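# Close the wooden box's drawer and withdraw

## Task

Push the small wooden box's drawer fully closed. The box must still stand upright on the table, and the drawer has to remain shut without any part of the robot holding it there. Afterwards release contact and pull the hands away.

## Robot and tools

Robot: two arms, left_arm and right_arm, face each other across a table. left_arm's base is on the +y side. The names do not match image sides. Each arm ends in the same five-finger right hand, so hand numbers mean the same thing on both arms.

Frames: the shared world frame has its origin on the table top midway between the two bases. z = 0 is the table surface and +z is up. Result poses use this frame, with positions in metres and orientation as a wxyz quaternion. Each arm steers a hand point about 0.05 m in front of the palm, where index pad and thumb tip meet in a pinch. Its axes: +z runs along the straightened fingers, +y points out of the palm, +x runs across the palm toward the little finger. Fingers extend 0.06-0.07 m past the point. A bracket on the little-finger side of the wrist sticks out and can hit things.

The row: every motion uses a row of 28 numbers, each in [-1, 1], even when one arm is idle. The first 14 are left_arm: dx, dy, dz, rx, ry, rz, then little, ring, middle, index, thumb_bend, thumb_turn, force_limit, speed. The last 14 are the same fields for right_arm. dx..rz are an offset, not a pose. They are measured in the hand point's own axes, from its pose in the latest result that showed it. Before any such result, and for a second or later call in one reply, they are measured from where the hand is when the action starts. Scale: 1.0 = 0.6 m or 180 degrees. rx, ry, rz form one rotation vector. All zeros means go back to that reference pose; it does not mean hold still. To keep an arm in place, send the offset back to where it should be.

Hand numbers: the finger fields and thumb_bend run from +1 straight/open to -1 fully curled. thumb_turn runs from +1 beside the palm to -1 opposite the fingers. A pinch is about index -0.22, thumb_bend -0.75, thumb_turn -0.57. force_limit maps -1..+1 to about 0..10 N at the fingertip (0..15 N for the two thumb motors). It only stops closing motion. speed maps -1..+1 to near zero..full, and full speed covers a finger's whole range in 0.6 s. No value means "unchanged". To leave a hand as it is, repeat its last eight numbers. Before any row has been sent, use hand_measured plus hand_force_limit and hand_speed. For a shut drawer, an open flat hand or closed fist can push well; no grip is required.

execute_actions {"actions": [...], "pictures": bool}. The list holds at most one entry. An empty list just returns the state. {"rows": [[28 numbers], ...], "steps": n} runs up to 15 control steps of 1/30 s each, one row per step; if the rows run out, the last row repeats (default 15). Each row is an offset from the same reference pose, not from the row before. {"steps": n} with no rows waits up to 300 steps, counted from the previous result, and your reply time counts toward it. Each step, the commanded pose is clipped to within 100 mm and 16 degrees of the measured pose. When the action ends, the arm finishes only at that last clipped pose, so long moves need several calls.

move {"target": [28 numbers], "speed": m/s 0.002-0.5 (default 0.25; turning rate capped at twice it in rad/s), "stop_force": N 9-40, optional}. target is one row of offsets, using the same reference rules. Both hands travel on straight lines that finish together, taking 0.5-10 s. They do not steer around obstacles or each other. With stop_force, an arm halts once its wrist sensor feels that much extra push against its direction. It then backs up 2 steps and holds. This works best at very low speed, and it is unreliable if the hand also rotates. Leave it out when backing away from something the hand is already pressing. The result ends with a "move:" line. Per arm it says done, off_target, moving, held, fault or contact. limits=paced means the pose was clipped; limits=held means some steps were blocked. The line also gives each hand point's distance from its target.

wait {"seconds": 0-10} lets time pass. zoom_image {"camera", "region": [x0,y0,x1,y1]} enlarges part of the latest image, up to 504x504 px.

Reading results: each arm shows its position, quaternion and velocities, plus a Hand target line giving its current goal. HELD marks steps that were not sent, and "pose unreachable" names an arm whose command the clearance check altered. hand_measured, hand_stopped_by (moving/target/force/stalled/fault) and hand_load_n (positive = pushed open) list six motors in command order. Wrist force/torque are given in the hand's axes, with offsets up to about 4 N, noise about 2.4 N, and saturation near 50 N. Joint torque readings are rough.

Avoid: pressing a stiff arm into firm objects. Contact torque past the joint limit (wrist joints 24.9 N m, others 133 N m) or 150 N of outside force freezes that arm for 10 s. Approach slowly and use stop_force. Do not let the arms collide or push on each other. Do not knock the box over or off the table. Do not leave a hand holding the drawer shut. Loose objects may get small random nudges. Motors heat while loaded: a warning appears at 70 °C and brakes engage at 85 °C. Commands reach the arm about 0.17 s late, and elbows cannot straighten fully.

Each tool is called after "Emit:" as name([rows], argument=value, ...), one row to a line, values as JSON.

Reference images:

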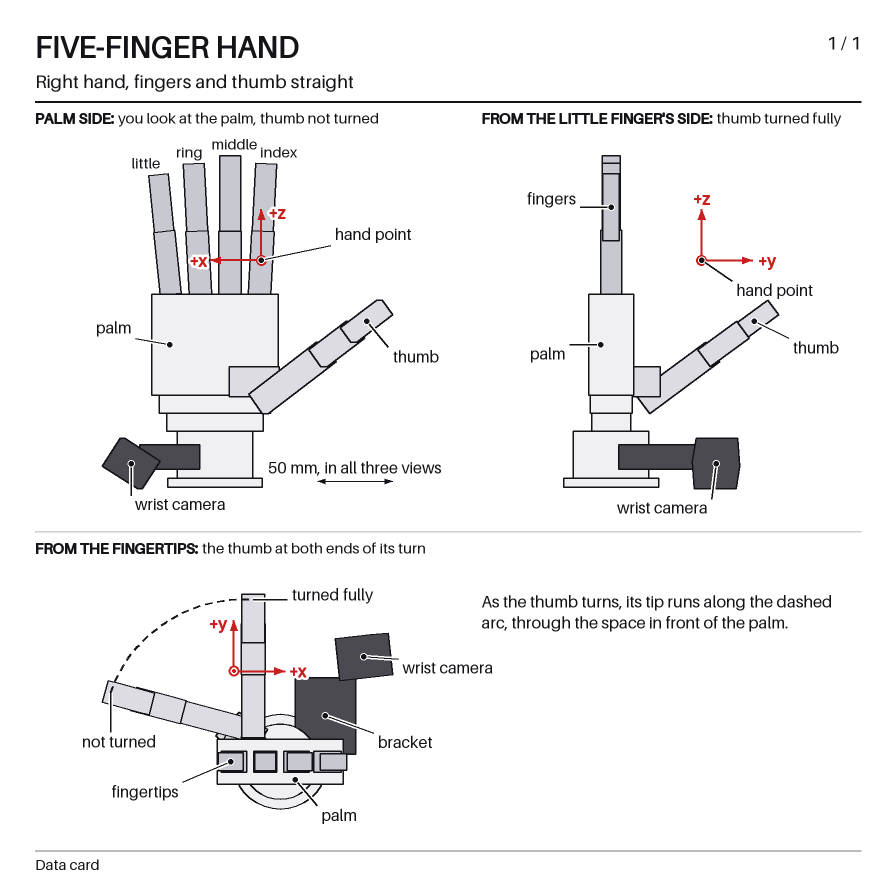

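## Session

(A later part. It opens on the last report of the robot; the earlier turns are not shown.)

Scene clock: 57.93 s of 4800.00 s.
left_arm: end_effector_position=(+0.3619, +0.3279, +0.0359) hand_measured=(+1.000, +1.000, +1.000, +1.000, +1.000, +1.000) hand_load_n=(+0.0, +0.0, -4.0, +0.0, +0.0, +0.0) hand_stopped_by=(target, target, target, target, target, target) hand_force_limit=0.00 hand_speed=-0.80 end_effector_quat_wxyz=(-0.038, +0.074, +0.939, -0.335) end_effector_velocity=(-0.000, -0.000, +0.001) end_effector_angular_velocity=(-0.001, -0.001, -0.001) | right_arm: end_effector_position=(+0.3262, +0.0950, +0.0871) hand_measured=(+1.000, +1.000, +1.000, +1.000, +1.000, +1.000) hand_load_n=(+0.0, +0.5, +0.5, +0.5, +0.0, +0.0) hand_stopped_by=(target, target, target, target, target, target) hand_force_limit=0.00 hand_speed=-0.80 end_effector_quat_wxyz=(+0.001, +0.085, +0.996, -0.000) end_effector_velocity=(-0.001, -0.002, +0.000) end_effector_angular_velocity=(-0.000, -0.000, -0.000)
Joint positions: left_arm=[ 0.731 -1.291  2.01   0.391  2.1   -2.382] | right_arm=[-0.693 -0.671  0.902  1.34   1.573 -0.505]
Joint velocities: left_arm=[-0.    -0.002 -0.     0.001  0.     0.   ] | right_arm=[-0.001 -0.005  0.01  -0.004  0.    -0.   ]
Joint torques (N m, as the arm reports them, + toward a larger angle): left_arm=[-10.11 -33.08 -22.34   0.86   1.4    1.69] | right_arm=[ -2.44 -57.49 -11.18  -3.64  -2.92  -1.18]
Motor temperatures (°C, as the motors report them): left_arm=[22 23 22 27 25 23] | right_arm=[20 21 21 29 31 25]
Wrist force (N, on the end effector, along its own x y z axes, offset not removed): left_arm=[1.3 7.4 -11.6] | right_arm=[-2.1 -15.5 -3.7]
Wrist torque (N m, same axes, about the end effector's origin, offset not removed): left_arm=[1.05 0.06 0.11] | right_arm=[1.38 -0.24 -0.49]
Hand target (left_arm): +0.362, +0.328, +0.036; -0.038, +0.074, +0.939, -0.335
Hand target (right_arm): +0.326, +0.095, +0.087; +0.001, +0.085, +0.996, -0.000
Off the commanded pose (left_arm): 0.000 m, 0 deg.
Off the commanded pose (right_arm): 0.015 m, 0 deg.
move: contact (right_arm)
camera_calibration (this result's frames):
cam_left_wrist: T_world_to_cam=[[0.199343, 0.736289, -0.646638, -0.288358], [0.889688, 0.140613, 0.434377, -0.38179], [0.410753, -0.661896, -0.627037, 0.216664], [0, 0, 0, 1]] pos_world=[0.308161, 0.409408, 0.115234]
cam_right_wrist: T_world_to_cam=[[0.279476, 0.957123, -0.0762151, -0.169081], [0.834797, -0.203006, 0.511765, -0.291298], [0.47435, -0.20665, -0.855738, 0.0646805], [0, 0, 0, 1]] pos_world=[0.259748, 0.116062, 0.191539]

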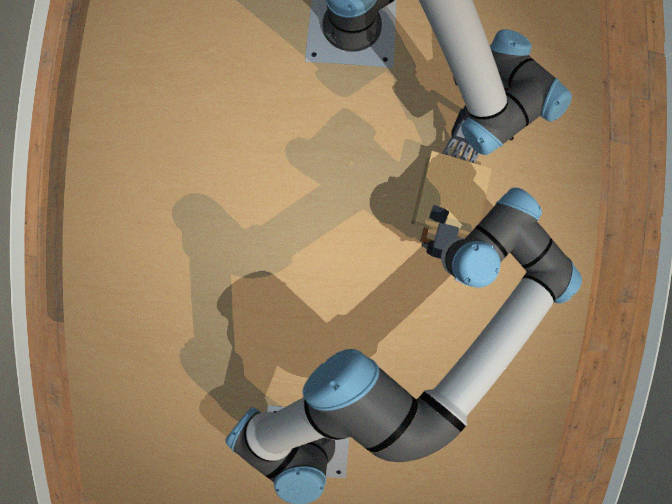

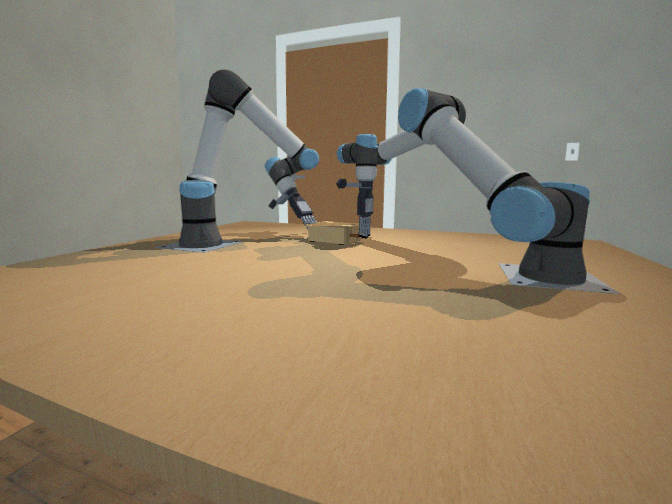

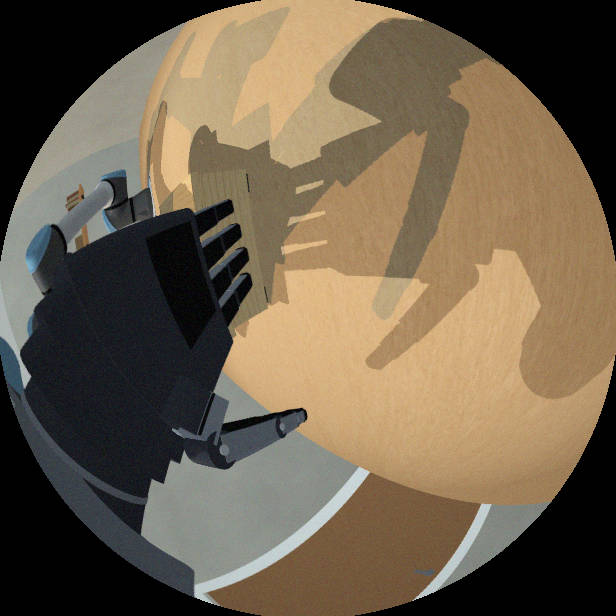

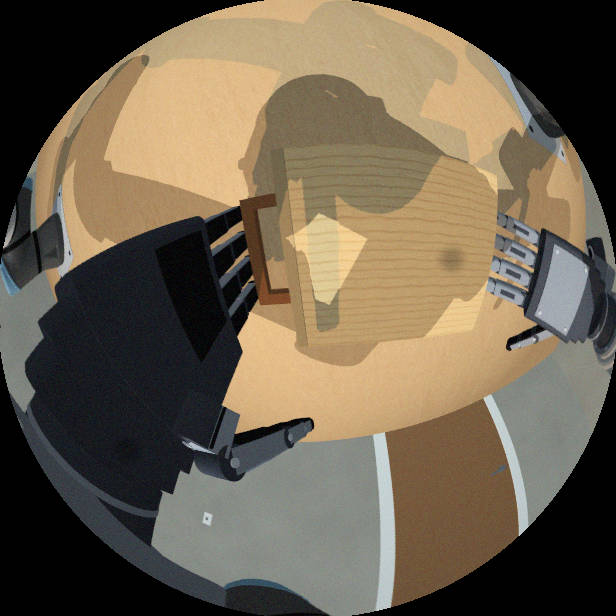

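Closed. Retreat.

Emit:
move(target=[0,0.03,-0.22,0,0,0,1,1,1,1,1,1,0,-0.8,0,-0.3,-0.12,0,0,0,1,1,1,1,1,1,0,-0.8], speed=0.2)

Emit:
zoom_image(camera="cam_high", region=[370, 130, 530, 300])

Emit:
zoom_image(camera="cam_low", region=[280, 200, 410, 270])

Scene clock: 61.27 s of 4800.00 s.
left_arm: end_effector_position=(+0.3799, +0.4236, +0.1264) hand_measured=(+1.000, +1.000, +1.000, +1.000, +1.000, +1.000) hand_load_n=(+0.0, +0.0, +0.0, +0.0, +0.0, +0.0) hand_stopped_by=(target, target, target, target, target, target) hand_force_limit=0.00 hand_speed=-0.80 end_effector_quat_wxyz=(-0.038, +0.074, +0.939, -0.335) end_effector_velocity=(-0.000, +0.001, +0.002) end_effector_angular_velocity=(+0.001, +0.001, -0.002) | right_arm: end_effector_position=(+0.2959, -0.0821, +0.1590) hand_measured=(+1.000, +1.000, +1.000, +1.000, +1.000, +1.000) hand_load_n=(+0.0, +0.0, +0.0, +0.0, +0.0, +0.0) hand_stopped_by=(target, target, target, target, target, target) hand_force_limit=0.00 hand_speed=-0.80 end_effector_quat_wxyz=(+0.001, +0.085, +0.996, -0.000) end_effector_velocity=(-0.001, -0.002, +0.001) end_effector_angular_velocity=(-0.000, +0.001, +0.001)
Joint positions: left_arm=[ 0.999 -1.418  1.937  0.754  2.2   -2.085] | right_arm=[-0.886 -1.149  1.517  1.202  1.573 -0.698]
Joint velocities: left_arm=[ 0.003 -0.002 -0.002  0.008  0.001  0.005] | right_arm=[-0.004 -0.006  0.005  0.001 -0.001 -0.004]
Joint torques (N m, as the arm reports them, + toward a larger angle): left_arm=[  7.73 -33.6  -22.49   3.36   3.48   1.59] | right_arm=[-11.8  -40.77  -7.18   0.26  -2.18  -2.44]
Motor temperatures (°C, as the motors report them): left_arm=[22 23 22 27 25 23] | right_arm=[20 21 21 29 31 25]
Wrist force (N, on the end effector, along its own x y z axes, offset not removed): left_arm=[0.2 0.5 -0.8] | right_arm=[0.4 2.9 -1.9]
Wrist torque (N m, same axes, about the end effector's origin, offset not removed): left_arm=[0.26 -0.11 0.00] | right_arm=[0.63 -0.16 0.13]
Hand target (left_arm): +0.380, +0.424, +0.127; -0.038, +0.074, +0.939, -0.335
Hand target (right_arm): +0.296, -0.082, +0.159; +0.001, +0.085, +0.996, -0.000
Off the commanded pose (left_arm): 0.000 m, 0 deg.
Off the commanded pose (right_arm): 0.000 m, 0 deg.
move: done
camera_calibration (this result's frames):
cam_left_wrist: T_world_to_cam=[[0.199189, 0.736131, -0.646865, -0.303768], [0.889706, 0.140857, 0.434261, -0.450663], [0.410788, -0.66202, -0.626883, 0.329391], [0, 0, 0, 1]] pos_world=[0.326155, 0.505155, 0.205698]
cam_right_wrist: T_world_to_cam=[[0.279493, 0.957122, -0.0761618, 0.0144017], [0.834861, -0.203079, 0.51163, -0.338778], [0.474226, -0.206582, -0.855824, 0.104125], [0, 0, 0, 1]] pos_world=[0.229429, -0.0610727, 0.263538]

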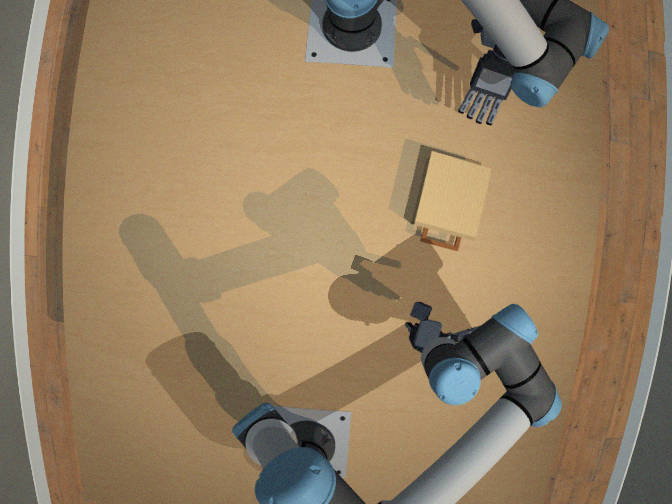

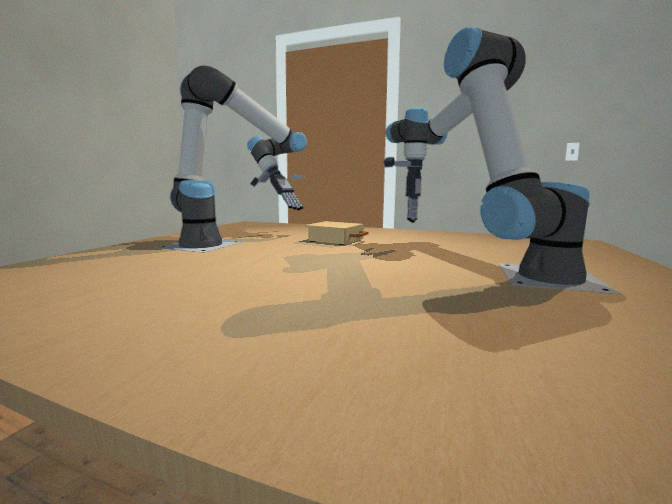

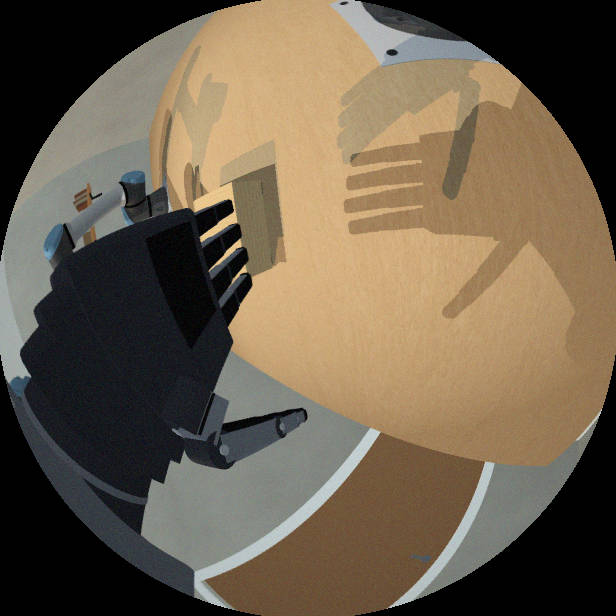

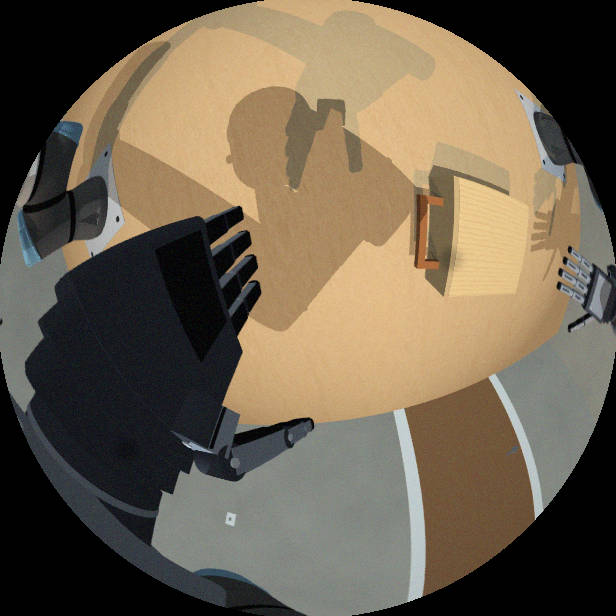

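Region (370, 130, 530, 300) of cam_high's 672x504 image, scaled by 2.965, with more detail than that image has; it fills the left 474 columns of this view, and the rest is white.

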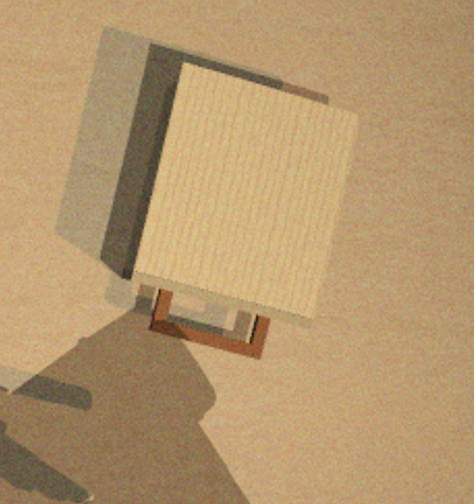

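Region (280, 200, 410, 270) of cam_low's 672x504 image, scaled by 3.877, with more detail than that image has; it fills the top 271 rows of this view, and the rest is white.

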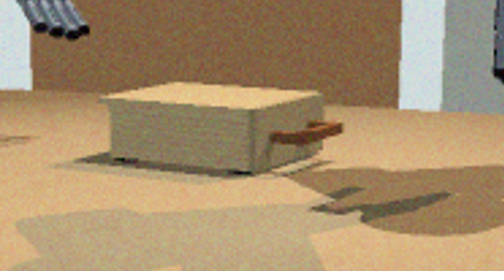

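Emit:
finished_scene(scene=1)

The scene is finished: the task was done.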